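# Move bottle carrier onto window bench spill tray

## Task

Pick up the empty bottle carrier from the shelved bench by the door and set it upright on the floor of the spill tray that sits on the shelved bench by the window. The carrier must never touch the floor, or the task fails. The parked cart, the pedal bin and the stool are free to be moved. When finished, release the carrier and back the robot away. The robot must not fall or finish leaning, or the task fails.

## Robot and tools

ROBOT. A Rainbow Robotics RB-Y1 in a physics simulation: a wheeled base (two drive wheels plus two rear casters, 0.66 m long, 0.58 m wide, front edge 0.10 m ahead of the drive axle), a folding torso ('leg' with ankle, knee, hip), a head, and two 7-joint arms, each ending in a parallel gripper. The base cannot slide sideways. A bent leg can poke out past the base front. Each arm is rated for 3 kg; weight held far forward of the drive wheels can tip the robot, and nothing stops that.

FRAMES. Base frame: origin on the floor halfway between the drive wheels, x ahead, y to the left, z up. The reported chest, left_hand and right_hand are in this frame; a hand point is midway between its finger pads, fingers run along the hand's -z, and they close along its x. Printed hand positions can be wrong, more so with the arm stretched out. Odometry frame = base frame at the start of the scene; base_odometry only counts wheel rotation (slip is counted as motion); heading is positive to the left, -3.142 to 3.142.

execute_actions. Argument 'actions' is a list holding one action (or empty, which just reports state and images). An action may contain 'base', 'joints', or both, plus optional 'speeds' and 'min_time_s'; all its motions begin together. 'base' holds exactly one relative command from the current spot: {"translate_m": d}, straight drive in metres, forward positive, -3 to 3; or {"rotate_rad": d}, in-place turn in radians, left/counter-clockwise positive, -3.2 to 3.2. 'joints' is a single object keyed by joint name, covering both arms, torso and head; every value is an absolute target (radians, grippers in metres). Ranges: torso_squat_rad 0 to 1.2 (higher lowers the chest); torso_shift_rad -0.3 to 0.6 (positive pushes hips forward); torso_pitch_rad -0.2 to 1.4 (positive leans forward); torso_yaw_rad -1.5 to 1.5 (positive turns left). Per arm (left_/right_ prefix): shoulder_pitch -2.356 to 2.356 (0 hanging, negative raises forward); shoulder_roll left 0 to 3.141, right -3.141 to 0 (away from the body lifts the arm sideways); shoulder_yaw -2.094 to 2.094; elbow -2.617 to 0.01 (negative bends); forearm_roll -3.141 to 3.141; wrist_pitch -1.57 to 1.919 (negative tips hand forward); hand_roll -2.705 to 2.705; gripper_m 0 to 0.1 (pad gap). Yaw and roll signs are the same on both arms (positive = leftward / counter-clockwise seen from above on a hanging arm). head_pan_rad -0.523 to 0.523 (left positive, relative to chest); head_tilt_rad -0.35 to 1.57 (positive looks down). Done-tolerance is ±0.02 rad, ±0.004 m for grippers. Combined torso rules: squat+shift <= 1.52; squat-shift+pitch <= 1.57; shift+0.5 pitch-0.4 squat <= 0.7; shift+0.3 pitch-0.5 squat <= 0.39; breaking one leaves the commanded torso joints short, marked off_target. 'speeds' can cap translate_m (0.05 to 0.4 m/s) or rotate_rad (0.1 to 1.509 rad/s). 'min_time_s' (0.1 to 8) sets a minimum duration for arm and head moves. A base move needing over 8.667 s at its speed is refused; no action may exceed 15 s. 'cameras' picks images: head_camera, left_wrist_camera, right_wrist_camera or all (omitted/null = all, [] = none). Unknown keys, names or out-of-range values reject the whole call with no motion. Joints left out of an action may keep pushing to older targets.

wait(seconds 0 to 10) lets time pass and returns state and images. zoom_image(camera, region [x0,y0,x1,y1] in pixels, at most 504x504) magnifies the latest full image. finished_scene(scene) ends the current scene irreversibly and reports success; the goal must already hold.

RESULT LINES. base_status / joint_status per motion: done (for the base, wheels turned the requested amount even if slipping); off_target (settled short, maybe still pushing); contact_stop (torso or arm hit something firm); time_out; limit_stop_at_<name>; limit_stop_at_own_body (self-collision guard halted it before contact); stopped_with_arm (torso halted because an arm hit something). A contact_stop, time_out or stopped_with_arm on one joint halts its whole group (torso group, left arm group, right arm group) and they hold where they stopped. 'joint command not followed' with a 'cause:' line means an arm's targets were blocked by the arm-collision check; those joints show not_followed and may be retried on later actions. on_its_own lists uncommanded behaviour; 'held at' is a held target, not a position. MOTOR HOT warns from 65 °C; at 80 °C an OVER-TEMPERATURE FAULT brakes that arm and keys show limit_stop_at_motor_heat. A torque fault (contact torque reaching a joint's limit: shoulders 63.7 N m, elbow 32.7, wrist joints 22.7, held weight included) freezes everything for 10 s. After any fault, resend targets.

CAUTIONS. After a stop, first retreat the arm in its own action, then the torso. Exception: if both hands carry one object and the torso contact-stops at once with nothing in the way, resend all arm joints at their reported positions, then the torso command. To grip, command an opening at least 0.005 m under the object's width; off_target on the gripper is then expected. The base keeps driving into furniture and may go on pushing; the torso leg can shove the robot backward unseen. Never let the arms collide or press together. Avoid drops, slams, hard shoves, letting the carrier reach the floor, and tipping. Loose items may be nudged occasionally. Camera calibration (K, distortion, T_world_to_cam in base frame) is given per camera; wrist camera poses are less certain at long reach.

Each tool is called after "Emit:" as name([rows], argument=value, ...), one row to a line, values as JSON.

## Session

Emit:
execute_actions(actions=[])

Scene clock: 0.00 s.
base_odometry: x=+0.000 y=+0.000 heading=+0.000 (m, m, rad; odometry frame)
base_status: not commanded
joint_positions: torso_squat_rad=+0.350 torso_shift_rad=-0.001 torso_pitch_rad=+0.000 torso_yaw_rad=+0.000 left_shoulder_pitch_rad=+0.037 left_shoulder_roll_rad=+0.039 left_shoulder_yaw_rad=+0.040 left_elbow_rad=-0.256 left_forearm_roll_rad=+0.023 left_wrist_pitch_rad=-0.010 left_hand_roll_rad=+0.017 left_gripper_m=+0.101 right_shoulder_pitch_rad=+0.005 right_shoulder_roll_rad=+0.000 right_shoulder_yaw_rad=+0.051 right_elbow_rad=-0.196 right_forearm_roll_rad=+0.025 right_wrist_pitch_rad=-0.009 right_hand_roll_rad=+0.036 right_gripper_m=+0.100 head_pan_rad=+0.000 head_tilt_rad=+0.399
joint_status: not commanded
chest: x=-0.2285 y=-0.0006 z=+1.2474 quat_wxyz=(+1.000, +0.001, +0.000, +0.000) (m; base frame)
left_hand: x=-0.1290 y=+0.2562 z=+0.5706 quat_wxyz=(+0.992, +0.022, -0.116, +0.043) (m; base frame)
right_hand: x=-0.1346 y=-0.2151 z=+0.5679 quat_wxyz=(+0.993, +0.000, -0.100, +0.055) (m; base frame)
pictures: head_camera, left_wrist_camera, right_wrist_camera
Images, in order (width x height): head_camera 896x504, left_wrist_camera 644x364, right_wrist_camera 644x364.

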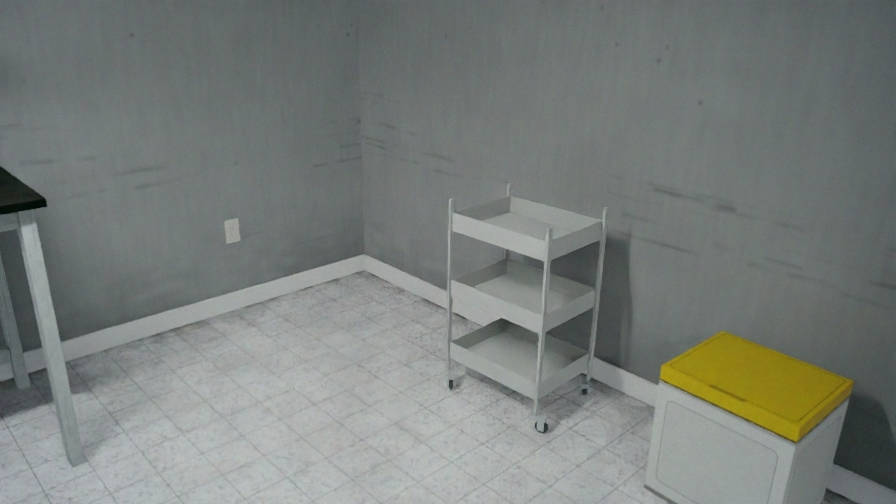

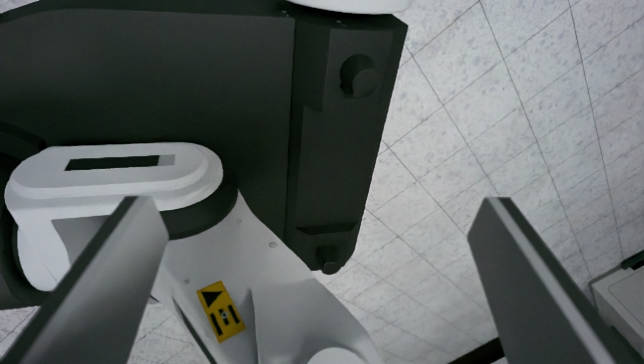

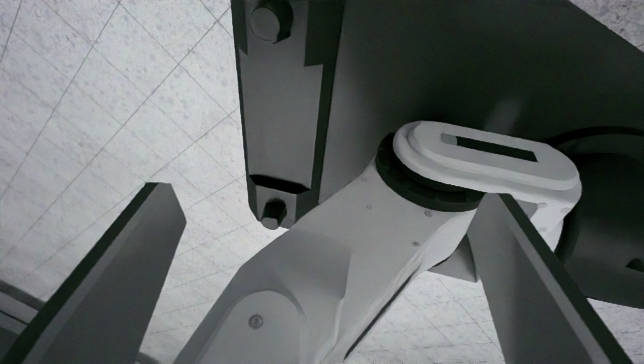

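Emit:
execute_actions([
  {"base":{"rotate_rad":1.0},"joints":{"head_tilt_rad":0.3}},
], cameras=["head_camera"])

Emit:
execute_actions([
  {"base":{"rotate_rad":1.1}},
], cameras=["head_camera"])

Emit:
execute_actions([
  {"base":{"rotate_rad":1.1}},
], cameras=["head_camera"])

Emit:
execute_actions([
  {"base":{"rotate_rad":1.1}},
], cameras=["head_camera"])

Emit:
execute_actions([
  {"base":{"rotate_rad":1.1}},
], cameras=["head_camera"])

Scene clock: 3.50 s.
base_odometry: x=+0.000 y=+0.000 heading=+1.000 (m, m, rad; odometry frame)
base_status: done
joint_positions: torso_squat_rad=+0.350 torso_shift_rad=-0.001 torso_pitch_rad=+0.000 torso_yaw_rad=+0.000 left_shoulder_pitch_rad=+0.037 left_shoulder_roll_rad=+0.039 left_shoulder_yaw_rad=+0.040 left_elbow_rad=-0.256 left_forearm_roll_rad=+0.023 left_wrist_pitch_rad=-0.010 left_hand_roll_rad=+0.017 left_gripper_m=+0.101 right_shoulder_pitch_rad=+0.005 right_shoulder_roll_rad=+0.000 right_shoulder_yaw_rad=+0.051 right_elbow_rad=-0.196 right_forearm_roll_rad=+0.025 right_wrist_pitch_rad=-0.009 right_hand_roll_rad=+0.036 right_gripper_m=+0.100 head_pan_rad=+0.000 head_tilt_rad=+0.300
joint_status: all done
chest: x=-0.2285 y=-0.0006 z=+1.2474 quat_wxyz=(+1.000, +0.001, +0.000, +0.000) (m; base frame)
left_hand: x=-0.1290 y=+0.2562 z=+0.5706 quat_wxyz=(+0.992, +0.022, -0.116, +0.043) (m; base frame)
right_hand: x=-0.1346 y=-0.2152 z=+0.5679 quat_wxyz=(+0.993, +0.000, -0.100, +0.055) (m; base frame)
pictures: head_camera
camera_calibration (this result's frames):
head_camera: T_world_to_cam=[[0.0225512, -0.999217, 0.0325024, -0.0443097], [-0.241788, -0.0369967, -0.969623, 1.40777], [0.970067, 0.0140074, -0.242433, 0.493248], [0, 0, 0, 1]] pos_world=[-0.137102, 0.000898626, 1.48603]
Images, in order (width x height): head_camera 896x504.

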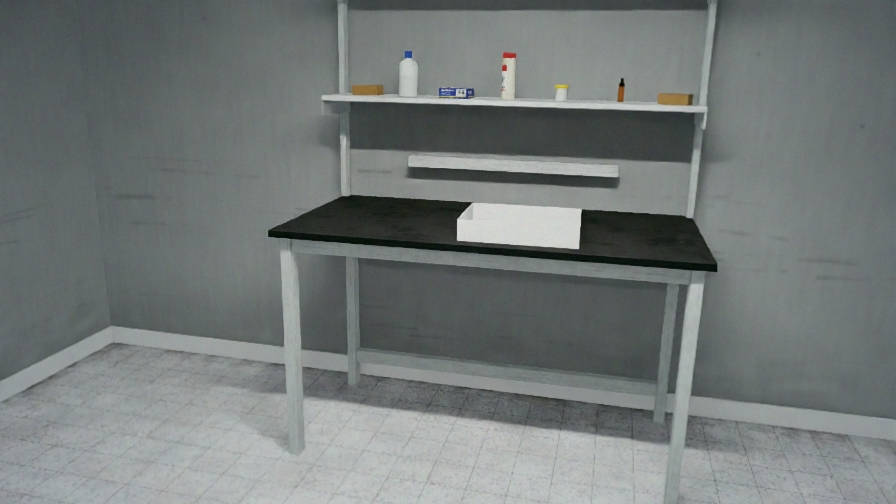

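Scene clock: 7.03 s.
base_odometry: x=+0.000 y=+0.000 heading=+2.099 (m, m, rad; odometry frame)
base_status: done
joint_positions: torso_squat_rad=+0.350 torso_shift_rad=-0.001 torso_pitch_rad=+0.000 torso_yaw_rad=+0.000 left_shoulder_pitch_rad=+0.037 left_shoulder_roll_rad=+0.039 left_shoulder_yaw_rad=+0.040 left_elbow_rad=-0.256 left_forearm_roll_rad=+0.023 left_wrist_pitch_rad=-0.010 left_hand_roll_rad=+0.017 left_gripper_m=+0.101 right_shoulder_pitch_rad=+0.005 right_shoulder_roll_rad=+0.000 right_shoulder_yaw_rad=+0.051 right_elbow_rad=-0.196 right_forearm_roll_rad=+0.025 right_wrist_pitch_rad=-0.009 right_hand_roll_rad=+0.036 right_gripper_m=+0.100 head_pan_rad=+0.000 head_tilt_rad=+0.300
joint_status: not commanded
chest: x=-0.2285 y=-0.0006 z=+1.2474 quat_wxyz=(+1.000, +0.001, +0.000, +0.000) (m; base frame)
left_hand: x=-0.1290 y=+0.2562 z=+0.5706 quat_wxyz=(+0.992, +0.022, -0.116, +0.043) (m; base frame)
right_hand: x=-0.1346 y=-0.2152 z=+0.5679 quat_wxyz=(+0.993, +0.000, -0.100, +0.055) (m; base frame)
pictures: head_camera
camera_calibration (this result's frames):
head_camera: T_world_to_cam=[[0.0225508, -0.999217, 0.032515, -0.0443184], [-0.241788, -0.0370088, -0.969623, 1.40777], [0.970067, 0.0140041, -0.242433, 0.493248], [0, 0, 0, 1]] pos_world=[-0.137102, 0.000908634, 1.48603]
Images, in order (width x height): head_camera 896x504.

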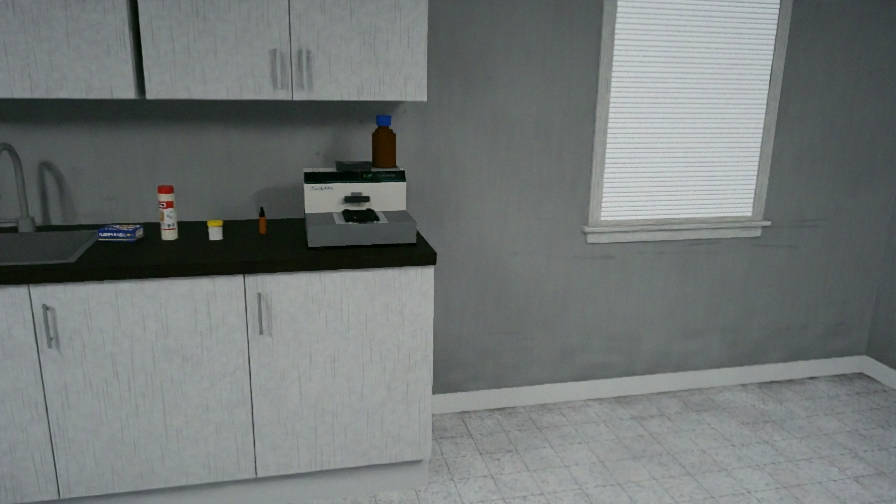

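Scene clock: 10.47 s.
base_odometry: x=+0.000 y=+0.000 heading=-3.085 (m, m, rad; odometry frame)
base_status: done
joint_positions: torso_squat_rad=+0.350 torso_shift_rad=-0.001 torso_pitch_rad=+0.000 torso_yaw_rad=+0.000 left_shoulder_pitch_rad=+0.037 left_shoulder_roll_rad=+0.039 left_shoulder_yaw_rad=+0.040 left_elbow_rad=-0.256 left_forearm_roll_rad=+0.023 left_wrist_pitch_rad=-0.010 left_hand_roll_rad=+0.017 left_gripper_m=+0.101 right_shoulder_pitch_rad=+0.005 right_shoulder_roll_rad=+0.000 right_shoulder_yaw_rad=+0.051 right_elbow_rad=-0.196 right_forearm_roll_rad=+0.025 right_wrist_pitch_rad=-0.009 right_hand_roll_rad=+0.036 right_gripper_m=+0.100 head_pan_rad=+0.000 head_tilt_rad=+0.300
joint_status: not commanded
chest: x=-0.2285 y=-0.0006 z=+1.2474 quat_wxyz=(+1.000, +0.001, +0.000, +0.000) (m; base frame)
left_hand: x=-0.1290 y=+0.2561 z=+0.5706 quat_wxyz=(+0.992, +0.022, -0.116, +0.043) (m; base frame)
right_hand: x=-0.1347 y=-0.2152 z=+0.5679 quat_wxyz=(+0.993, +0.000, -0.100, +0.055) (m; base frame)
pictures: head_camera
camera_calibration (this result's frames):
head_camera: T_world_to_cam=[[0.022551, -0.999216, 0.0325281, -0.0443282], [-0.241788, -0.0370216, -0.969623, 1.40777], [0.970067, 0.014001, -0.242433, 0.493248], [0, 0, 0, 1]] pos_world=[-0.137103, 0.000918345, 1.48603]
Images, in order (width x height): head_camera 896x504.

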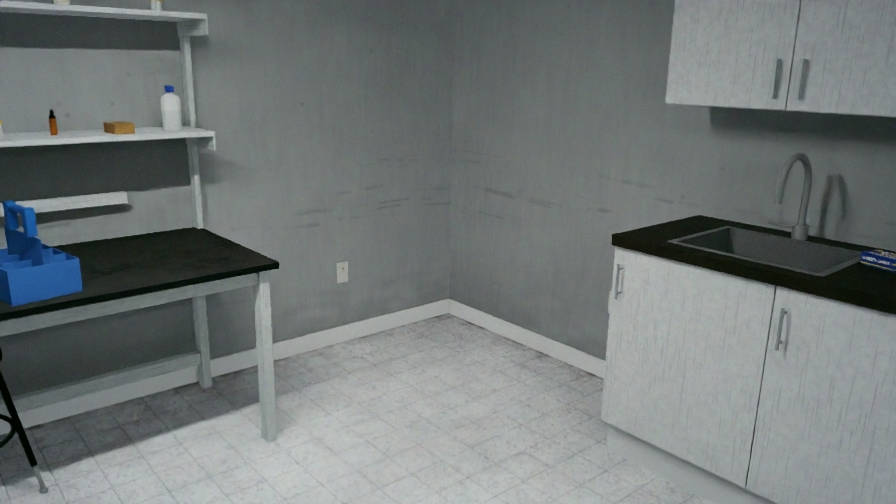

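Scene clock: 14.00 s.
base_odometry: x=+0.000 y=+0.000 heading=-1.985 (m, m, rad; odometry frame)
base_status: done
joint_positions: torso_squat_rad=+0.350 torso_shift_rad=-0.001 torso_pitch_rad=+0.000 torso_yaw_rad=+0.000 left_shoulder_pitch_rad=+0.037 left_shoulder_roll_rad=+0.039 left_shoulder_yaw_rad=+0.040 left_elbow_rad=-0.256 left_forearm_roll_rad=+0.023 left_wrist_pitch_rad=-0.010 left_hand_roll_rad=+0.017 left_gripper_m=+0.101 right_shoulder_pitch_rad=+0.005 right_shoulder_roll_rad=+0.000 right_shoulder_yaw_rad=+0.051 right_elbow_rad=-0.196 right_forearm_roll_rad=+0.025 right_wrist_pitch_rad=-0.009 right_hand_roll_rad=+0.036 right_gripper_m=+0.100 head_pan_rad=+0.000 head_tilt_rad=+0.300
joint_status: not commanded
chest: x=-0.2285 y=-0.0006 z=+1.2474 quat_wxyz=(+1.000, +0.001, +0.000, +0.000) (m; base frame)
left_hand: x=-0.1290 y=+0.2561 z=+0.5706 quat_wxyz=(+0.992, +0.022, -0.116, +0.043) (m; base frame)
right_hand: x=-0.1347 y=-0.2152 z=+0.5679 quat_wxyz=(+0.993, +0.000, -0.100, +0.055) (m; base frame)
pictures: head_camera
camera_calibration (this result's frames):
head_camera: T_world_to_cam=[[0.0225508, -0.999216, 0.0325303, -0.044331], [-0.241788, -0.0370236, -0.969623, 1.40777], [0.970067, 0.0140003, -0.242433, 0.493248], [0, 0, 0, 1]] pos_world=[-0.137102, 0.00091877, 1.48603]
Images, in order (width x height): head_camera 896x504.

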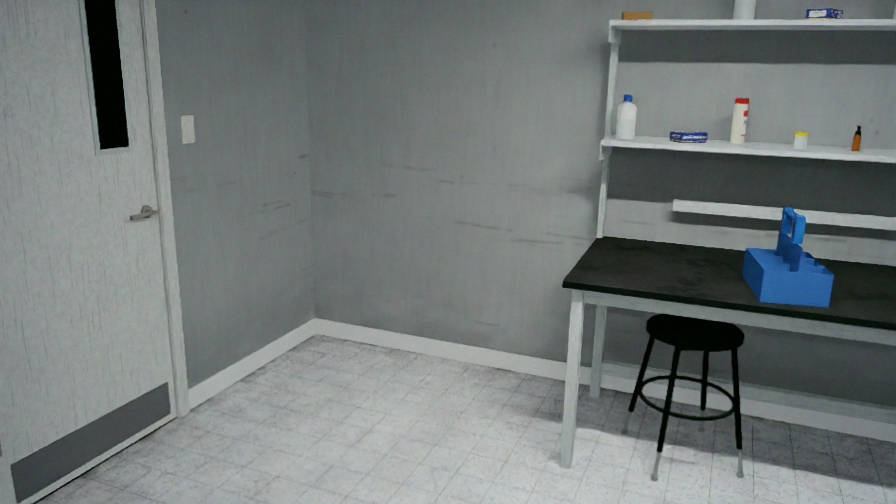

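Scene clock: 17.53 s.
base_odometry: x=+0.000 y=+0.000 heading=-0.886 (m, m, rad; odometry frame)
base_status: done
joint_positions: torso_squat_rad=+0.350 torso_shift_rad=-0.001 torso_pitch_rad=+0.000 torso_yaw_rad=+0.000 left_shoulder_pitch_rad=+0.037 left_shoulder_roll_rad=+0.039 left_shoulder_yaw_rad=+0.040 left_elbow_rad=-0.256 left_forearm_roll_rad=+0.023 left_wrist_pitch_rad=-0.010 left_hand_roll_rad=+0.017 left_gripper_m=+0.101 right_shoulder_pitch_rad=+0.005 right_shoulder_roll_rad=+0.000 right_shoulder_yaw_rad=+0.051 right_elbow_rad=-0.196 right_forearm_roll_rad=+0.025 right_wrist_pitch_rad=-0.009 right_hand_roll_rad=+0.036 right_gripper_m=+0.100 head_pan_rad=+0.000 head_tilt_rad=+0.300
joint_status: not commanded
chest: x=-0.2285 y=-0.0005 z=+1.2474 quat_wxyz=(+1.000, +0.001, +0.000, +0.000) (m; base frame)
left_hand: x=-0.1290 y=+0.2561 z=+0.5706 quat_wxyz=(+0.992, +0.021, -0.116, +0.043) (m; base frame)
right_hand: x=-0.1347 y=-0.2152 z=+0.5679 quat_wxyz=(+0.993, +0.000, -0.100, +0.055) (m; base frame)
pictures: head_camera
camera_calibration (this result's frames):
head_camera: T_world_to_cam=[[0.0225511, -0.999216, 0.0325374, -0.0443364], [-0.241788, -0.0370306, -0.969622, 1.40777], [0.970067, 0.0139989, -0.242434, 0.493248], [0, 0, 0, 1]] pos_world=[-0.137102, 0.000923929, 1.48603]
Images, in order (width x height): head_camera 896x504.

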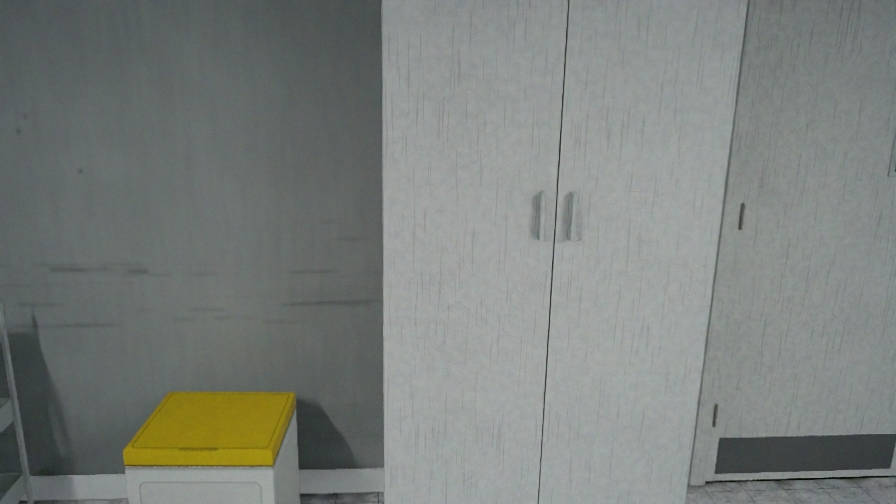

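Emit:
execute_actions([
  {"base":{"rotate_rad":-1.72},"joints":{"left_shoulder_pitch_rad":-0.5,"left_elbow_rad":-1.5,"left_wrist_pitch_rad":0.9,"head_tilt_rad":0.5}},
], cameras=[])

Emit:
execute_actions([
  {"base":{"translate_m":1.2}},
], cameras=["head_camera","left_wrist_camera"])

Scene clock: 21.70 s.
base_odometry: x=+0.000 y=+0.000 heading=-2.605 (m, m, rad; odometry frame)
base_status: done
joint_positions: torso_squat_rad=+0.350 torso_shift_rad=-0.001 torso_pitch_rad=+0.000 torso_yaw_rad=+0.000 left_shoulder_pitch_rad=-0.500 left_shoulder_roll_rad=+0.039 left_shoulder_yaw_rad=+0.040 left_elbow_rad=-1.500 left_forearm_roll_rad=+0.023 left_wrist_pitch_rad=+0.900 left_hand_roll_rad=+0.017 left_gripper_m=+0.101 right_shoulder_pitch_rad=+0.005 right_shoulder_roll_rad=+0.000 right_shoulder_yaw_rad=+0.051 right_elbow_rad=-0.196 right_forearm_roll_rad=+0.025 right_wrist_pitch_rad=-0.009 right_hand_roll_rad=+0.036 right_gripper_m=+0.100 head_pan_rad=+0.000 head_tilt_rad=+0.500
joint_status: all done
chest: x=-0.2285 y=-0.0006 z=+1.2474 quat_wxyz=(+1.000, +0.001, +0.000, +0.000) (m; base frame)
left_hand: x=+0.3721 y=+0.1635 z=+1.0569 quat_wxyz=(+0.858, -0.019, -0.510, -0.054) (m; base frame)
right_hand: x=-0.1346 y=-0.2152 z=+0.5679 quat_wxyz=(+0.993, +0.000, -0.100, +0.055) (m; base frame)
pictures: none
No camera images: the call's "cameras" was empty. Leave "cameras" out to get every camera's image.

Scene clock: 26.43 s.
base_odometry: x=-1.032 y=-0.613 heading=-2.606 (m, m, rad; odometry frame)
base_status: done
joint_positions: torso_squat_rad=+0.350 torso_shift_rad=-0.001 torso_pitch_rad=+0.000 torso_yaw_rad=+0.000 left_shoulder_pitch_rad=-0.500 left_shoulder_roll_rad=+0.039 left_shoulder_yaw_rad=+0.040 left_elbow_rad=-1.500 left_forearm_roll_rad=+0.023 left_wrist_pitch_rad=+0.900 left_hand_roll_rad=+0.017 left_gripper_m=+0.101 right_shoulder_pitch_rad=+0.005 right_shoulder_roll_rad=+0.000 right_shoulder_yaw_rad=+0.051 right_elbow_rad=-0.196 right_forearm_roll_rad=+0.025 right_wrist_pitch_rad=-0.009 right_hand_roll_rad=+0.036 right_gripper_m=+0.100 head_pan_rad=+0.000 head_tilt_rad=+0.500
joint_status: not commanded
chest: x=-0.2284 y=-0.0006 z=+1.2474 quat_wxyz=(+1.000, +0.001, +0.000, +0.000) (m; base frame)
left_hand: x=+0.3722 y=+0.1635 z=+1.0567 quat_wxyz=(+0.858, -0.019, -0.510, -0.054) (m; base frame)
right_hand: x=-0.1346 y=-0.2152 z=+0.5679 quat_wxyz=(+0.993, +0.000, -0.100, +0.055) (m; base frame)
pictures: head_camera, left_wrist_camera
camera_calibration (this result's frames):
head_camera: T_world_to_cam=[[0.0288218, -0.999213, 0.027255, -0.0354072], [-0.429627, -0.0370025, -0.902248, 1.27148], [0.902546, 0.0142949, -0.430355, 0.751257], [0, 0, 0, 1]] pos_world=[-0.13076, 0.000929651, 1.47147]
left_wrist_camera: T_world_to_cam=[[0.477853, -0.0606363, 0.876344, -1.09722], [-0.656335, -0.687704, 0.310303, 0.0539824], [0.58385, -0.723455, -0.368419, 0.378306], [0, 0, 0, 1]] pos_world=[0.338866, 0.24428, 1.08416]
Images, in order (width x height): head_camera 896x504, left_wrist_camera 644x364.

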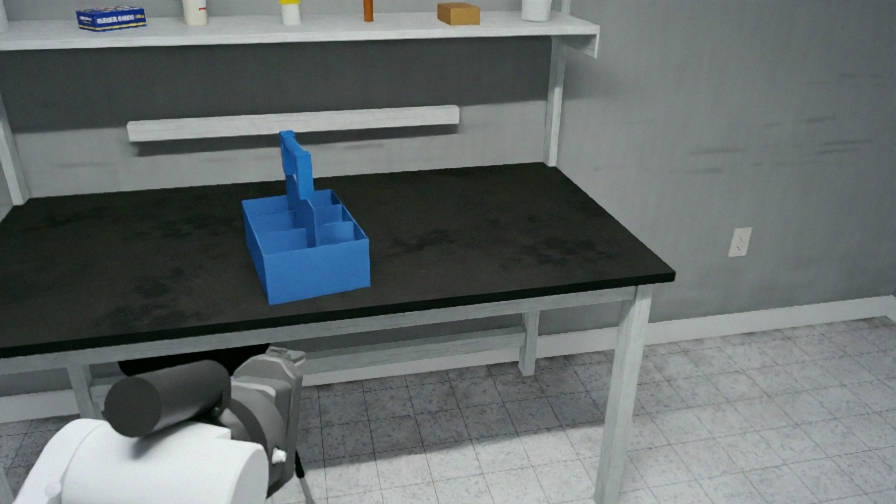

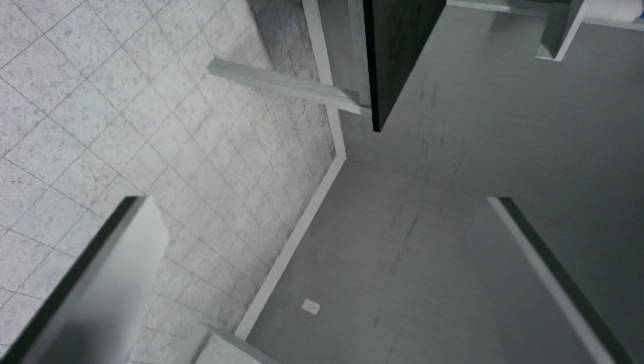

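Emit:
execute_actions([
  {"base":{"rotate_rad":0.15},"joints":{"left_hand_roll_rad":-1.57,"torso_squat_rad":0.2,"head_tilt_rad":0.7}},
], cameras=[])

Emit:
execute_actions([
  {"base":{"translate_m":0.7}},
], cameras=["head_camera","left_wrist_camera"])

Scene clock: 28.27 s.
base_odometry: x=-1.032 y=-0.613 heading=-2.456 (m, m, rad; odometry frame)
base_status: done
joint_positions: torso_squat_rad=+0.200 torso_shift_rad=-0.001 torso_pitch_rad=+0.000 torso_yaw_rad=+0.000 left_shoulder_pitch_rad=-0.500 left_shoulder_roll_rad=+0.039 left_shoulder_yaw_rad=+0.040 left_elbow_rad=-1.500 left_forearm_roll_rad=+0.023 left_wrist_pitch_rad=+0.900 left_hand_roll_rad=-1.570 left_gripper_m=+0.101 right_shoulder_pitch_rad=+0.005 right_shoulder_roll_rad=+0.000 right_shoulder_yaw_rad=+0.051 right_elbow_rad=-0.196 right_forearm_roll_rad=+0.025 right_wrist_pitch_rad=-0.009 right_hand_roll_rad=+0.036 right_gripper_m=+0.100 head_pan_rad=+0.000 head_tilt_rad=+0.700
joint_status: all done
chest: x=-0.2284 y=-0.0006 z=+1.2760 quat_wxyz=(+1.000, +0.001, +0.000, +0.000) (m; base frame)
left_hand: x=+0.3722 y=+0.1635 z=+1.0852 quat_wxyz=(+0.564, +0.350, -0.371, -0.650) (m; base frame)
right_hand: x=-0.1346 y=-0.2152 z=+0.5964 quat_wxyz=(+0.993, +0.000, -0.100, +0.055) (m; base frame)
pictures: none
No camera images: the call's "cameras" was empty. Leave "cameras" out to get every camera's image.

Scene clock: 31.67 s.
base_odometry: x=-1.574 y=-1.056 heading=-2.456 (m, m, rad; odometry frame)
base_status: done
joint_positions: torso_squat_rad=+0.200 torso_shift_rad=-0.001 torso_pitch_rad=+0.000 torso_yaw_rad=+0.000 left_shoulder_pitch_rad=-0.500 left_shoulder_roll_rad=+0.039 left_shoulder_yaw_rad=+0.040 left_elbow_rad=-1.500 left_forearm_roll_rad=+0.023 left_wrist_pitch_rad=+0.900 left_hand_roll_rad=-1.570 left_gripper_m=+0.101 right_shoulder_pitch_rad=+0.005 right_shoulder_roll_rad=+0.000 right_shoulder_yaw_rad=+0.051 right_elbow_rad=-0.196 right_forearm_roll_rad=+0.025 right_wrist_pitch_rad=-0.009 right_hand_roll_rad=+0.036 right_gripper_m=+0.100 head_pan_rad=+0.000 head_tilt_rad=+0.700
joint_status: not commanded
chest: x=-0.2285 y=-0.0006 z=+1.2760 quat_wxyz=(+1.000, +0.001, +0.000, +0.000) (m; base frame)
left_hand: x=+0.3721 y=+0.1635 z=+1.0852 quat_wxyz=(+0.564, +0.350, -0.371, -0.650) (m; base frame)
right_hand: x=-0.1346 y=-0.2152 z=+0.5964 quat_wxyz=(+0.993, +0.000, -0.100, +0.055) (m; base frame)
pictures: head_camera, left_wrist_camera
camera_calibration (this result's frames):
head_camera: T_world_to_cam=[[0.0338975, -0.999208, 0.0208414, -0.0256919], [-0.600318, -0.0370289, -0.798904, 1.10946], [0.799043, 0.0145693, -0.601098, 0.994211], [0, 0, 0, 1]] pos_world=[-0.127518, 0.000925491, 1.4845]
left_wrist_camera: T_world_to_cam=[[-0.111884, -0.993381, -0.0260064, 0.228996], [-0.933062, 0.114022, -0.341166, 0.724026], [0.341873, -0.0139054, -0.939643, 0.982792], [0, 0, 0, 1]] pos_world=[0.365192, 0.158592, 1.17644]
Images, in order (width x height): head_camera 896x504, left_wrist_camera 644x364.

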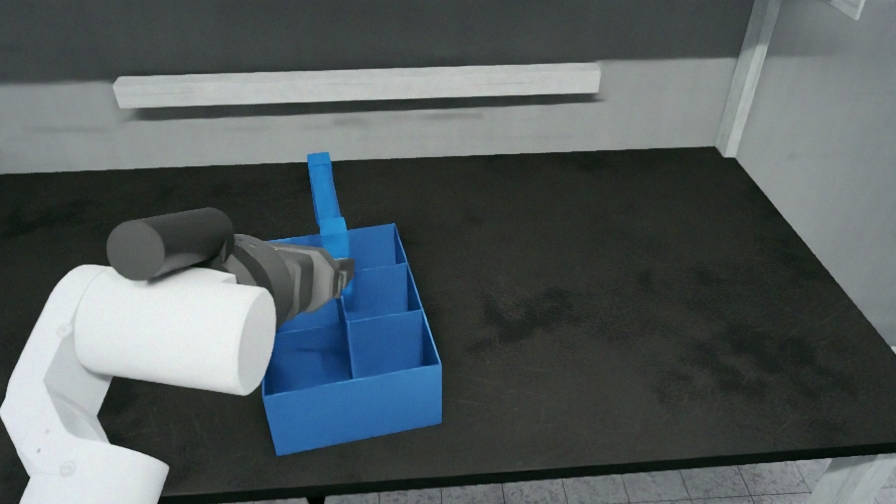

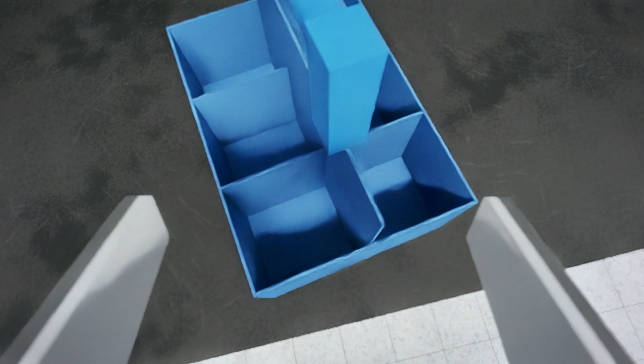

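Emit:
execute_actions([
  {"base":{"translate_m":0.09}},
], cameras=["head_camera","left_wrist_camera"])

Scene clock: 33.87 s.
base_odometry: x=-1.643 y=-1.113 heading=-2.455 (m, m, rad; odometry frame)
base_status: done
joint_positions: torso_squat_rad=+0.200 torso_shift_rad=-0.001 torso_pitch_rad=+0.000 torso_yaw_rad=+0.000 left_shoulder_pitch_rad=-0.500 left_shoulder_roll_rad=+0.039 left_shoulder_yaw_rad=+0.040 left_elbow_rad=-1.500 left_forearm_roll_rad=+0.023 left_wrist_pitch_rad=+0.900 left_hand_roll_rad=-1.570 left_gripper_m=+0.101 right_shoulder_pitch_rad=+0.005 right_shoulder_roll_rad=+0.000 right_shoulder_yaw_rad=+0.051 right_elbow_rad=-0.196 right_forearm_roll_rad=+0.025 right_wrist_pitch_rad=-0.009 right_hand_roll_rad=+0.036 right_gripper_m=+0.100 head_pan_rad=+0.000 head_tilt_rad=+0.700
joint_status: not commanded
chest: x=-0.2284 y=-0.0006 z=+1.2760 quat_wxyz=(+1.000, +0.001, +0.000, +0.000) (m; base frame)
left_hand: x=+0.3722 y=+0.1635 z=+1.0852 quat_wxyz=(+0.564, +0.350, -0.371, -0.650) (m; base frame)
right_hand: x=-0.1346 y=-0.2152 z=+0.5964 quat_wxyz=(+0.993, +0.000, -0.100, +0.055) (m; base frame)
pictures: head_camera, left_wrist_camera
camera_calibration (this result's frames):
head_camera: T_world_to_cam=[[0.0339002, -0.999208, 0.0208372, -0.025689], [-0.600417, -0.037029, -0.798829, 1.1094], [0.798968, 0.0145695, -0.601197, 0.994252], [0, 0, 0, 1]] pos_world=[-0.127404, 0.000925393, 1.48449]
left_wrist_camera: T_world_to_cam=[[-0.111888, -0.993381, -0.025993, 0.228988], [-0.933107, 0.114023, -0.341044, 0.723945], [0.34175, -0.0139045, -0.939688, 0.982795], [0, 0, 0, 1]] pos_world=[0.365269, 0.158591, 1.17637]
Images, in order (width x height): head_camera 896x504, left_wrist_camera 644x364.

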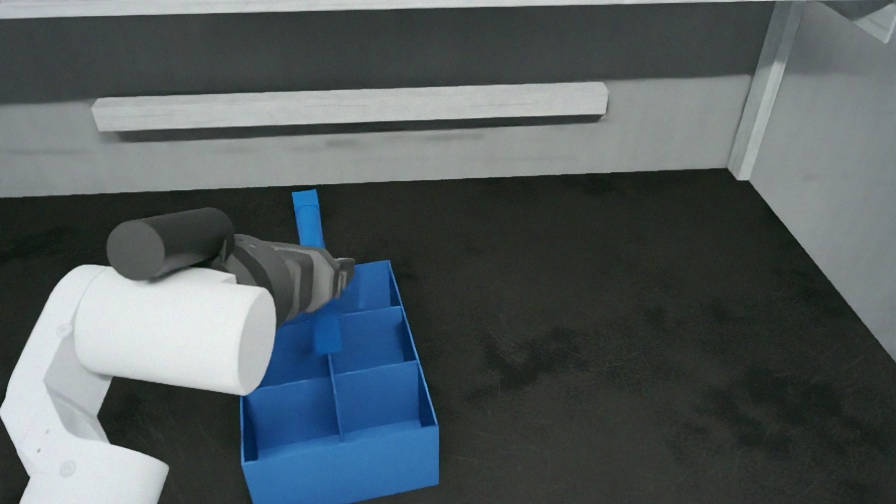

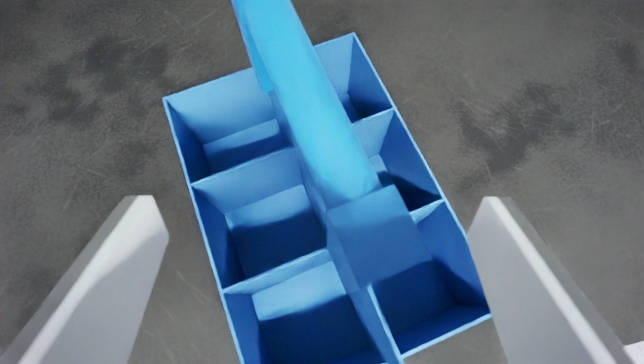

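Emit:
execute_actions([
  {"base":{"translate_m":0.08},"joints":{"left_shoulder_yaw_rad":0.13}},
], cameras=[])

Emit:
execute_actions([
  {"joints":{"torso_squat_rad":0.44}},
], cameras=["head_camera","left_wrist_camera"])

Scene clock: 35.27 s.
base_odometry: x=-1.705 y=-1.164 heading=-2.454 (m, m, rad; odometry frame)
base_status: done
joint_positions: torso_squat_rad=+0.200 torso_shift_rad=-0.001 torso_pitch_rad=+0.000 torso_yaw_rad=+0.000 left_shoulder_pitch_rad=-0.500 left_shoulder_roll_rad=+0.039 left_shoulder_yaw_rad=+0.130 left_elbow_rad=-1.500 left_forearm_roll_rad=+0.023 left_wrist_pitch_rad=+0.900 left_hand_roll_rad=-1.570 left_gripper_m=+0.101 right_shoulder_pitch_rad=+0.005 right_shoulder_roll_rad=+0.000 right_shoulder_yaw_rad=+0.051 right_elbow_rad=-0.196 right_forearm_roll_rad=+0.025 right_wrist_pitch_rad=-0.009 right_hand_roll_rad=+0.036 right_gripper_m=+0.100 head_pan_rad=+0.000 head_tilt_rad=+0.700
joint_status: all done
chest: x=-0.2283 y=-0.0005 z=+1.2760 quat_wxyz=(+1.000, +0.001, +0.000, +0.000) (m; base frame)
left_hand: x=+0.3752 y=+0.2005 z=+1.0867 quat_wxyz=(+0.596, +0.353, -0.370, -0.619) (m; base frame)
right_hand: x=-0.1346 y=-0.2152 z=+0.5964 quat_wxyz=(+0.993, +0.000, -0.100, +0.055) (m; base frame)
pictures: none
No camera images: the call's "cameras" was empty. Leave "cameras" out to get every camera's image.

Scene clock: 36.77 s.
base_odometry: x=-1.705 y=-1.164 heading=-2.454 (m, m, rad; odometry frame)
base_status: not commanded
joint_positions: torso_squat_rad=+0.399 torso_shift_rad=-0.002 torso_pitch_rad=-0.005 torso_yaw_rad=+0.000 left_shoulder_pitch_rad=-0.506 left_shoulder_roll_rad=+0.039 left_shoulder_yaw_rad=+0.130 left_elbow_rad=-1.504 left_forearm_roll_rad=+0.023 left_wrist_pitch_rad=+0.898 left_hand_roll_rad=-1.570 left_gripper_m=+0.101 right_shoulder_pitch_rad=+0.005 right_shoulder_roll_rad=+0.000 right_shoulder_yaw_rad=+0.051 right_elbow_rad=-0.196 right_forearm_roll_rad=+0.025 right_wrist_pitch_rad=-0.009 right_hand_roll_rad=+0.036 right_gripper_m=+0.100 head_pan_rad=+0.000 head_tilt_rad=+0.700
joint_status: torso_squat_rad contact_stop (moved +0.200 of +0.240)
on_its_own: torso_squat_rad is held at +0.399, not at your +0.440, since a contact_stop
chest: x=-0.2309 y=-0.0006 z=+1.2348 quat_wxyz=(+1.000, +0.001, -0.002, +0.000) (m; base frame)
left_hand: x=+0.3753 y=+0.1995 z=+1.0540 quat_wxyz=(+0.593, +0.357, -0.376, -0.616) (m; base frame)
right_hand: x=-0.1339 y=-0.2151 z=+0.5557 quat_wxyz=(+0.993, +0.000, -0.102, +0.055) (m; base frame)
pictures: head_camera, left_wrist_camera
camera_calibration (this result's frames):
head_camera: T_world_to_cam=[[0.0337776, -0.999213, 0.0208112, -0.0248017], [-0.596503, -0.0368632, -0.801764, 1.07949], [0.8019, 0.0146677, -0.597279, 0.967382], [0, 0, 0, 1]] pos_world=[-0.130984, 0.000822193, 1.44381]
left_wrist_camera: T_world_to_cam=[[-0.0341776, -0.999308, 0.0147085, 0.193391], [-0.932984, 0.0266262, -0.358933, 0.748372], [0.358292, -0.0259903, -0.933248, 0.942387], [0, 0, 0, 1]] pos_world=[0.367179, 0.197823, 1.14525]
Images, in order (width x height): head_camera 896x504, left_wrist_camera 644x364.

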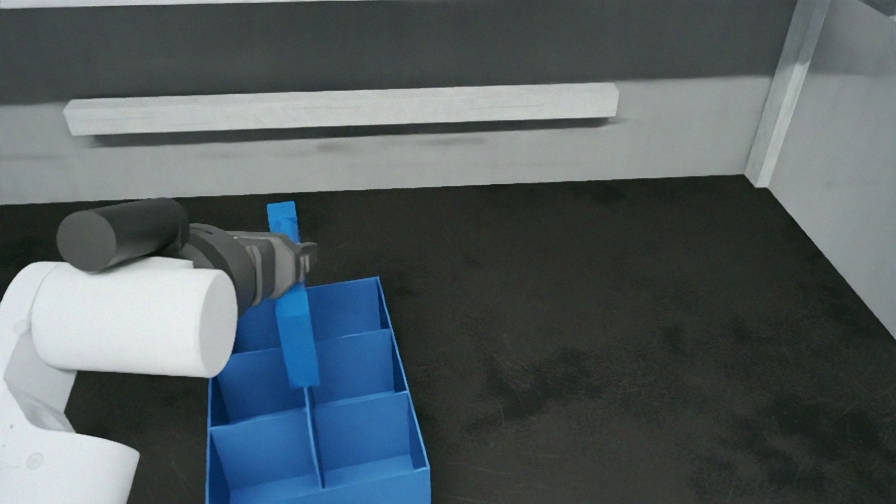

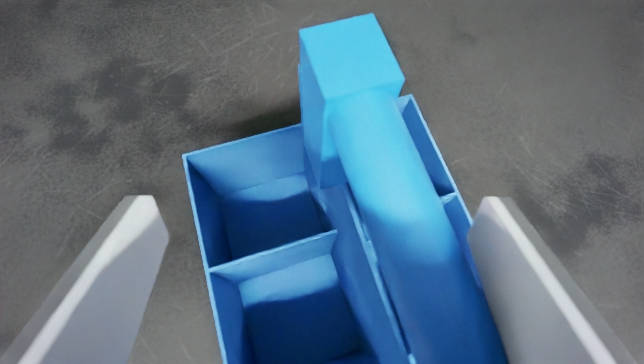

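Right finger on the bar; raise, shift back, retry.

Emit:
execute_actions([
  {"joints":{"torso_squat_rad":0.25}},
], cameras=[])

Emit:
execute_actions([
  {"joints":{"left_shoulder_yaw_rad":0.02,"left_hand_roll_rad":-1.3,"left_wrist_pitch_rad":1.2}},
], cameras=["left_wrist_camera"])

Scene clock: 38.13 s.
base_odometry: x=-1.705 y=-1.164 heading=-2.454 (m, m, rad; odometry frame)
base_status: not commanded
joint_positions: torso_squat_rad=+0.250 torso_shift_rad=-0.002 torso_pitch_rad=-0.003 torso_yaw_rad=+0.000 left_shoulder_pitch_rad=-0.500 left_shoulder_roll_rad=+0.039 left_shoulder_yaw_rad=+0.130 left_elbow_rad=-1.500 left_forearm_roll_rad=+0.023 left_wrist_pitch_rad=+0.900 left_hand_roll_rad=-1.570 left_gripper_m=+0.101 right_shoulder_pitch_rad=+0.005 right_shoulder_roll_rad=+0.000 right_shoulder_yaw_rad=+0.051 right_elbow_rad=-0.196 right_forearm_roll_rad=+0.025 right_wrist_pitch_rad=-0.009 right_hand_roll_rad=+0.036 right_gripper_m=+0.100 head_pan_rad=+0.000 head_tilt_rad=+0.700
joint_status: all done
chest: x=-0.2302 y=-0.0006 z=+1.2682 quat_wxyz=(+1.000, +0.001, -0.002, +0.000) (m; base frame)
left_hand: x=+0.3741 y=+0.2006 z=+1.0811 quat_wxyz=(+0.596, +0.354, -0.371, -0.618) (m; base frame)
right_hand: x=-0.1342 y=-0.2151 z=+0.5889 quat_wxyz=(+0.993, +0.000, -0.102, +0.055) (m; base frame)
pictures: none
No camera images: the call's "cameras" was empty. Leave "cameras" out to get every camera's image.

Scene clock: 48.47 s.
TORQUE FAULT: left_elbow_rad reached its load limit. The robot stopped for 10 seconds, dropped its targets and accepts commands again. The stop added 9.3 s to the call and to motion_time.
base_odometry: x=-1.705 y=-1.164 heading=-2.454 (m, m, rad; odometry frame)
base_status: not commanded
joint_positions: torso_squat_rad=+0.250 torso_shift_rad=-0.002 torso_pitch_rad=-0.004 torso_yaw_rad=+0.000 left_shoulder_pitch_rad=-0.509 left_shoulder_roll_rad=+0.041 left_shoulder_yaw_rad=+0.061 left_elbow_rad=-1.506 left_forearm_roll_rad=+0.023 left_wrist_pitch_rad=+1.112 left_hand_roll_rad=-1.383 left_gripper_m=+0.101 right_shoulder_pitch_rad=+0.005 right_shoulder_roll_rad=+0.000 right_shoulder_yaw_rad=+0.051 right_elbow_rad=-0.196 right_forearm_roll_rad=+0.025 right_wrist_pitch_rad=-0.009 right_hand_roll_rad=+0.036 right_gripper_m=+0.100 head_pan_rad=+0.000 head_tilt_rad=+0.700
joint_status: left_shoulder_yaw_rad torque_fault (moved -0.069 of -0.110); left_wrist_pitch_rad torque_fault (moved +0.212 of +0.300); left_hand_roll_rad torque_fault (moved +0.187 of +0.270)
on_its_own: left_shoulder_yaw_rad is held at +0.060, not at your +0.020, since a torque_fault; left_wrist_pitch_rad is held at +1.113, not at your +1.200, since a torque_fault; left_hand_roll_rad is held at -1.383, not at your -1.300, since a torque_fault
chest: x=-0.2308 y=-0.0007 z=+1.2681 quat_wxyz=(+1.000, +0.001, -0.002, +0.000) (m; base frame)
left_hand: x=+0.3472 y=+0.1749 z=+1.0480 quat_wxyz=(+0.662, +0.265, -0.333, -0.617) (m; base frame)
right_hand: x=-0.1341 y=-0.2151 z=+0.5890 quat_wxyz=(+0.993, +0.000, -0.102, +0.055) (m; base frame)
pictures: left_wrist_camera
camera_calibration (this result's frames):
left_wrist_camera: T_world_to_cam=[[0.0255387, -0.992263, 0.121502, 0.0340703], [-0.988006, -0.0435687, -0.14814, 0.531108], [0.152287, -0.116261, -0.981474, 1.08405], [0, 0, 0, 1]] pos_world=[0.358781, 0.18298, 1.13851]
Images, in order (width x height): left_wrist_camera 644x364.

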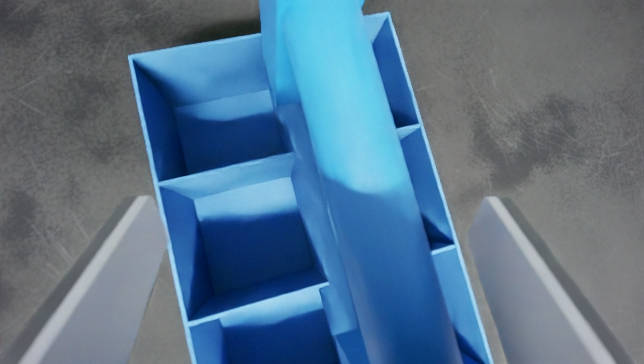

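Emit:
execute_actions([
  {"joints":{"left_wrist_pitch_rad":1.08,"left_gripper_m":0.0}},
], cameras=["head_camera","left_wrist_camera"])

Scene clock: 50.03 s.
base_odometry: x=-1.705 y=-1.164 heading=-2.454 (m, m, rad; odometry frame)
base_status: not commanded
joint_positions: torso_squat_rad=+0.250 torso_shift_rad=-0.002 torso_pitch_rad=-0.004 torso_yaw_rad=+0.000 left_shoulder_pitch_rad=-0.507 left_shoulder_roll_rad=+0.040 left_shoulder_yaw_rad=+0.060 left_elbow_rad=-1.505 left_forearm_roll_rad=+0.023 left_wrist_pitch_rad=+1.079 left_hand_roll_rad=-1.383 left_gripper_m=+0.034 right_shoulder_pitch_rad=+0.005 right_shoulder_roll_rad=+0.000 right_shoulder_yaw_rad=+0.051 right_elbow_rad=-0.196 right_forearm_roll_rad=+0.025 right_wrist_pitch_rad=-0.009 right_hand_roll_rad=+0.036 right_gripper_m=+0.100 head_pan_rad=+0.000 head_tilt_rad=+0.700
joint_status: left_gripper_m off_target (ended at +0.034, target +0.000); the others done
on_its_own: left_shoulder_yaw_rad is held at +0.060, not at your +0.020, since a torque_fault; left_hand_roll_rad is held at -1.383, not at your -1.300, since a torque_fault
chest: x=-0.2305 y=-0.0006 z=+1.2682 quat_wxyz=(+1.000, +0.001, -0.002, +0.000) (m; base frame)
left_hand: x=+0.3515 y=+0.1740 z=+1.0520 quat_wxyz=(+0.657, +0.272, -0.344, -0.613) (m; base frame)
right_hand: x=-0.1342 y=-0.2152 z=+0.5889 quat_wxyz=(+0.993, +0.000, -0.102, +0.055) (m; base frame)
pictures: head_camera, left_wrist_camera
camera_calibration (this result's frames):
head_camera: T_world_to_cam=[[0.0338198, -0.999211, 0.020828, -0.0255214], [-0.597346, -0.0369173, -0.801134, 1.10552], [0.80127, 0.0146527, -0.598123, 0.987849], [0, 0, 0, 1]] pos_world=[-0.130293, 0.000836975, 1.47706]
left_wrist_camera: T_world_to_cam=[[0.0206675, -0.991829, 0.125886, 0.029592], [-0.983338, -0.0429115, -0.176651, 0.564188], [0.180609, -0.120137, -0.97619, 1.07238], [0, 0, 0, 1]] pos_world=[0.360493, 0.182393, 1.14279]
Images, in order (width x height): head_camera 896x504, left_wrist_camera 644x364.

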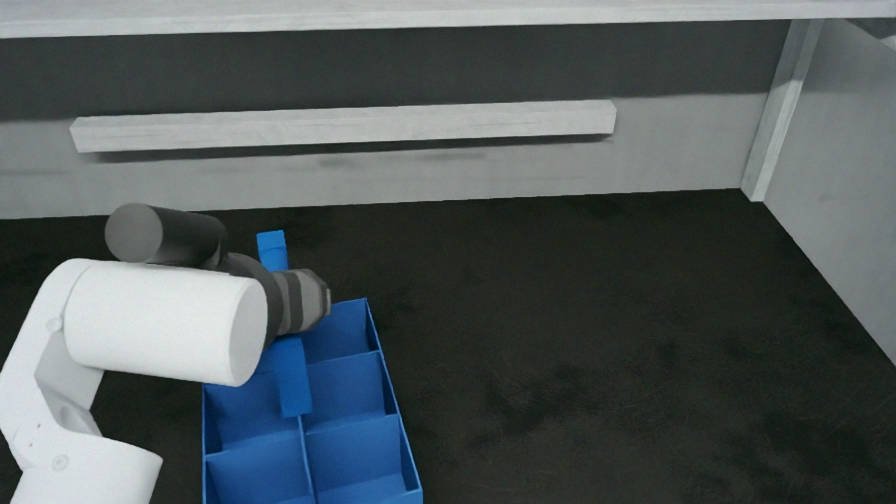

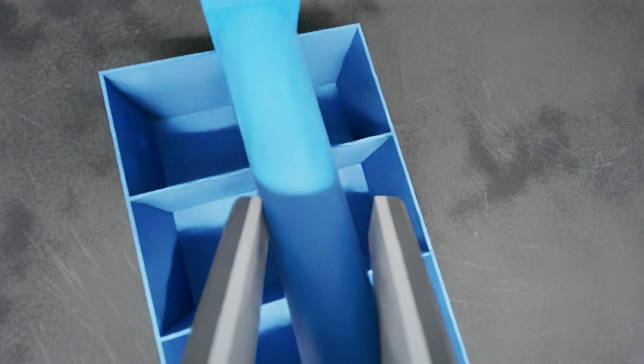

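Emit:
execute_actions([
  {"joints":{"left_shoulder_pitch_rad":-0.7,"left_wrist_pitch_rad":1.27},"min_time_s":1.5},
], cameras=[])

Emit:
execute_actions([
  {"base":{"translate_m":-0.8}},
], cameras=[])

Emit:
execute_actions([
  {"base":{"rotate_rad":-3.05},"joints":{"left_shoulder_pitch_rad":-1.0,"left_wrist_pitch_rad":1.57,"torso_squat_rad":0.1,"head_tilt_rad":0.4},"min_time_s":2},
], cameras=[])

Emit:
execute_actions([
  {"base":{"translate_m":2.2}},
], cameras=["head_camera","left_wrist_camera"])

Scene clock: 52.00 s.
base_odometry: x=-1.705 y=-1.164 heading=-2.454 (m, m, rad; odometry frame)
base_status: not commanded
joint_positions: torso_squat_rad=+0.250 torso_shift_rad=-0.002 torso_pitch_rad=-0.004 torso_yaw_rad=+0.000 left_shoulder_pitch_rad=-0.699 left_shoulder_roll_rad=+0.040 left_shoulder_yaw_rad=+0.060 left_elbow_rad=-1.503 left_forearm_roll_rad=+0.023 left_wrist_pitch_rad=+1.270 left_hand_roll_rad=-1.383 left_gripper_m=+0.026 right_shoulder_pitch_rad=+0.005 right_shoulder_roll_rad=+0.000 right_shoulder_yaw_rad=+0.051 right_elbow_rad=-0.196 right_forearm_roll_rad=+0.025 right_wrist_pitch_rad=-0.009 right_hand_roll_rad=+0.036 right_gripper_m=+0.100 head_pan_rad=+0.000 head_tilt_rad=+0.700
joint_status: all done
on_its_own: left_shoulder_yaw_rad is held at +0.060, not at your +0.020, since a torque_fault; left_hand_roll_rad is held at -1.383, not at your -1.300, since a torque_fault; left_gripper_m moved -0.008 toward your old target +0.000
chest: x=-0.2304 y=-0.0006 z=+1.2682 quat_wxyz=(+1.000, +0.001, -0.002, +0.000) (m; base frame)
left_hand: x=+0.3676 y=+0.1402 z=+1.1233 quat_wxyz=(+0.637, +0.267, -0.340, -0.638) (m; base frame)
right_hand: x=-0.1342 y=-0.2152 z=+0.5889 quat_wxyz=(+0.993, +0.000, -0.102, +0.055) (m; base frame)
pictures: none
No camera images: the call's "cameras" was empty. Leave "cameras" out to get every camera's image.

Scene clock: 56.10 s.
base_odometry: x=-1.087 y=-0.656 heading=-2.453 (m, m, rad; odometry frame)
base_status: done
joint_positions: torso_squat_rad=+0.250 torso_shift_rad=-0.002 torso_pitch_rad=-0.003 torso_yaw_rad=+0.000 left_shoulder_pitch_rad=-0.699 left_shoulder_roll_rad=+0.040 left_shoulder_yaw_rad=+0.060 left_elbow_rad=-1.503 left_forearm_roll_rad=+0.023 left_wrist_pitch_rad=+1.270 left_hand_roll_rad=-1.383 left_gripper_m=+0.026 right_shoulder_pitch_rad=+0.005 right_shoulder_roll_rad=+0.000 right_shoulder_yaw_rad=+0.051 right_elbow_rad=-0.196 right_forearm_roll_rad=+0.025 right_wrist_pitch_rad=-0.009 right_hand_roll_rad=+0.036 right_gripper_m=+0.100 head_pan_rad=+0.000 head_tilt_rad=+0.700
joint_status: not commanded
on_its_own: left_shoulder_yaw_rad is held at +0.060, not at your +0.020, since a torque_fault; left_hand_roll_rad is held at -1.383, not at your -1.300, since a torque_fault
chest: x=-0.2302 y=-0.0006 z=+1.2682 quat_wxyz=(+1.000, +0.001, -0.002, +0.000) (m; base frame)
left_hand: x=+0.3678 y=+0.1402 z=+1.1232 quat_wxyz=(+0.637, +0.267, -0.340, -0.638) (m; base frame)
right_hand: x=-0.1343 y=-0.2152 z=+0.5889 quat_wxyz=(+0.993, +0.000, -0.102, +0.055) (m; base frame)
pictures: none
No camera images: the call's "cameras" was empty. Leave "cameras" out to get every camera's image.

Scene clock: 61.37 s.
base_odometry: x=-1.087 y=-0.656 heading=+0.781 (m, m, rad; odometry frame)
base_status: done
joint_positions: torso_squat_rad=+0.100 torso_shift_rad=-0.002 torso_pitch_rad=-0.003 torso_yaw_rad=+0.000 left_shoulder_pitch_rad=-0.999 left_shoulder_roll_rad=+0.040 left_shoulder_yaw_rad=+0.060 left_elbow_rad=-1.503 left_forearm_roll_rad=+0.023 left_wrist_pitch_rad=+1.570 left_hand_roll_rad=-1.383 left_gripper_m=+0.026 right_shoulder_pitch_rad=+0.005 right_shoulder_roll_rad=+0.000 right_shoulder_yaw_rad=+0.051 right_elbow_rad=-0.196 right_forearm_roll_rad=+0.025 right_wrist_pitch_rad=-0.009 right_hand_roll_rad=+0.036 right_gripper_m=+0.100 head_pan_rad=+0.000 head_tilt_rad=+0.400
joint_status: all done
on_its_own: left_shoulder_yaw_rad is held at +0.060, not at your +0.020, since a torque_fault; left_hand_roll_rad is held at -1.383, not at your -1.300, since a torque_fault
chest: x=-0.2303 y=-0.0006 z=+1.2864 quat_wxyz=(+1.000, +0.001, -0.002, +0.000) (m; base frame)
left_hand: x=+0.3621 y=+0.0918 z=+1.2567 quat_wxyz=(+0.605, +0.269, -0.327, -0.674) (m; base frame)
right_hand: x=-0.1344 y=-0.2152 z=+0.6072 quat_wxyz=(+0.993, +0.000, -0.102, +0.055) (m; base frame)
pictures: none
No camera images: the call's "cameras" was empty. Leave "cameras" out to get every camera's image.

Scene clock: 68.53 s.
base_odometry: x=+0.477 y=+0.891 heading=+0.780 (m, m, rad; odometry frame)
base_status: done
joint_positions: torso_squat_rad=+0.100 torso_shift_rad=-0.002 torso_pitch_rad=-0.003 torso_yaw_rad=+0.000 left_shoulder_pitch_rad=-0.999 left_shoulder_roll_rad=+0.040 left_shoulder_yaw_rad=+0.060 left_elbow_rad=-1.503 left_forearm_roll_rad=+0.023 left_wrist_pitch_rad=+1.570 left_hand_roll_rad=-1.383 left_gripper_m=+0.026 right_shoulder_pitch_rad=+0.005 right_shoulder_roll_rad=+0.000 right_shoulder_yaw_rad=+0.051 right_elbow_rad=-0.196 right_forearm_roll_rad=+0.025 right_wrist_pitch_rad=-0.009 right_hand_roll_rad=+0.036 right_gripper_m=+0.100 head_pan_rad=+0.000 head_tilt_rad=+0.400
joint_status: not commanded
on_its_own: left_shoulder_yaw_rad is held at +0.060, not at your +0.020, since a torque_fault; left_hand_roll_rad is held at -1.383, not at your -1.300, since a torque_fault
chest: x=-0.2302 y=-0.0006 z=+1.2864 quat_wxyz=(+1.000, +0.001, -0.002, +0.000) (m; base frame)
left_hand: x=+0.3622 y=+0.0918 z=+1.2567 quat_wxyz=(+0.605, +0.269, -0.327, -0.674) (m; base frame)
right_hand: x=-0.1342 y=-0.2152 z=+0.6072 quat_wxyz=(+0.993, +0.000, -0.102, +0.055) (m; base frame)
pictures: head_camera, left_wrist_camera
camera_calibration (this result's frames):
head_camera: T_world_to_cam=[[0.0257388, -0.999216, 0.0300913, -0.0412952], [-0.334533, -0.0369752, -0.941658, 1.38417], [0.942032, 0.0141706, -0.335222, 0.637013], [0, 0, 0, 1]] pos_world=[-0.135972, 0.000890369, 1.5182]
left_wrist_camera: T_world_to_cam=[[-0.113224, -0.992748, 0.0403823, 0.0781259], [-0.982784, 0.105931, -0.151374, 0.561655], [0.145999, -0.0568263, -0.987651, 1.28152], [0, 0, 0, 1]] pos_world=[0.373732, 0.0908868, 1.34756]
Images, in order (width x height): head_camera 896x504, left_wrist_camera 644x364.

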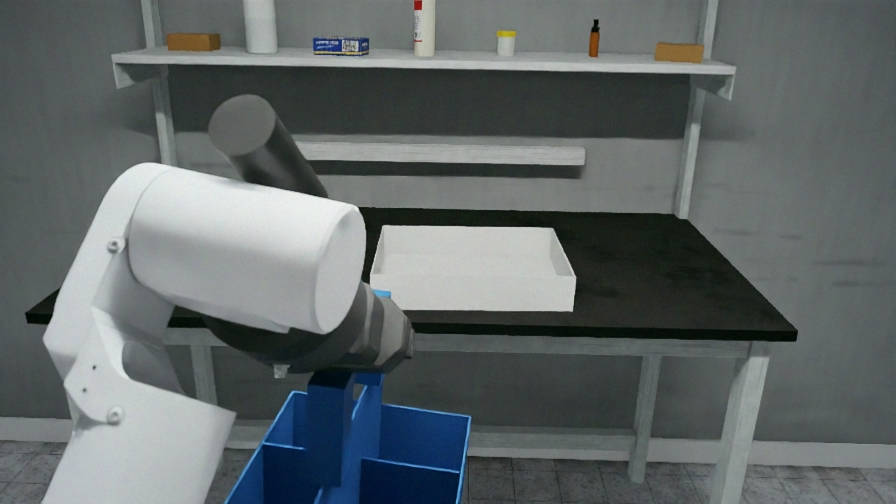

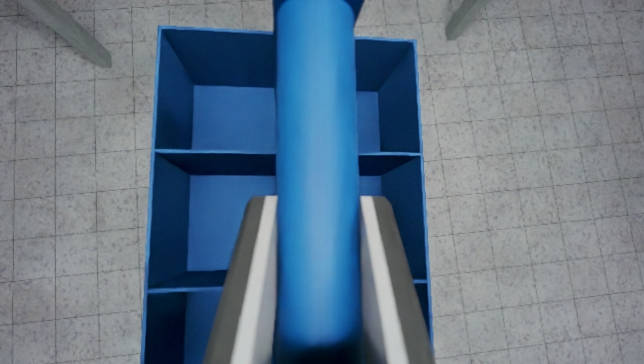

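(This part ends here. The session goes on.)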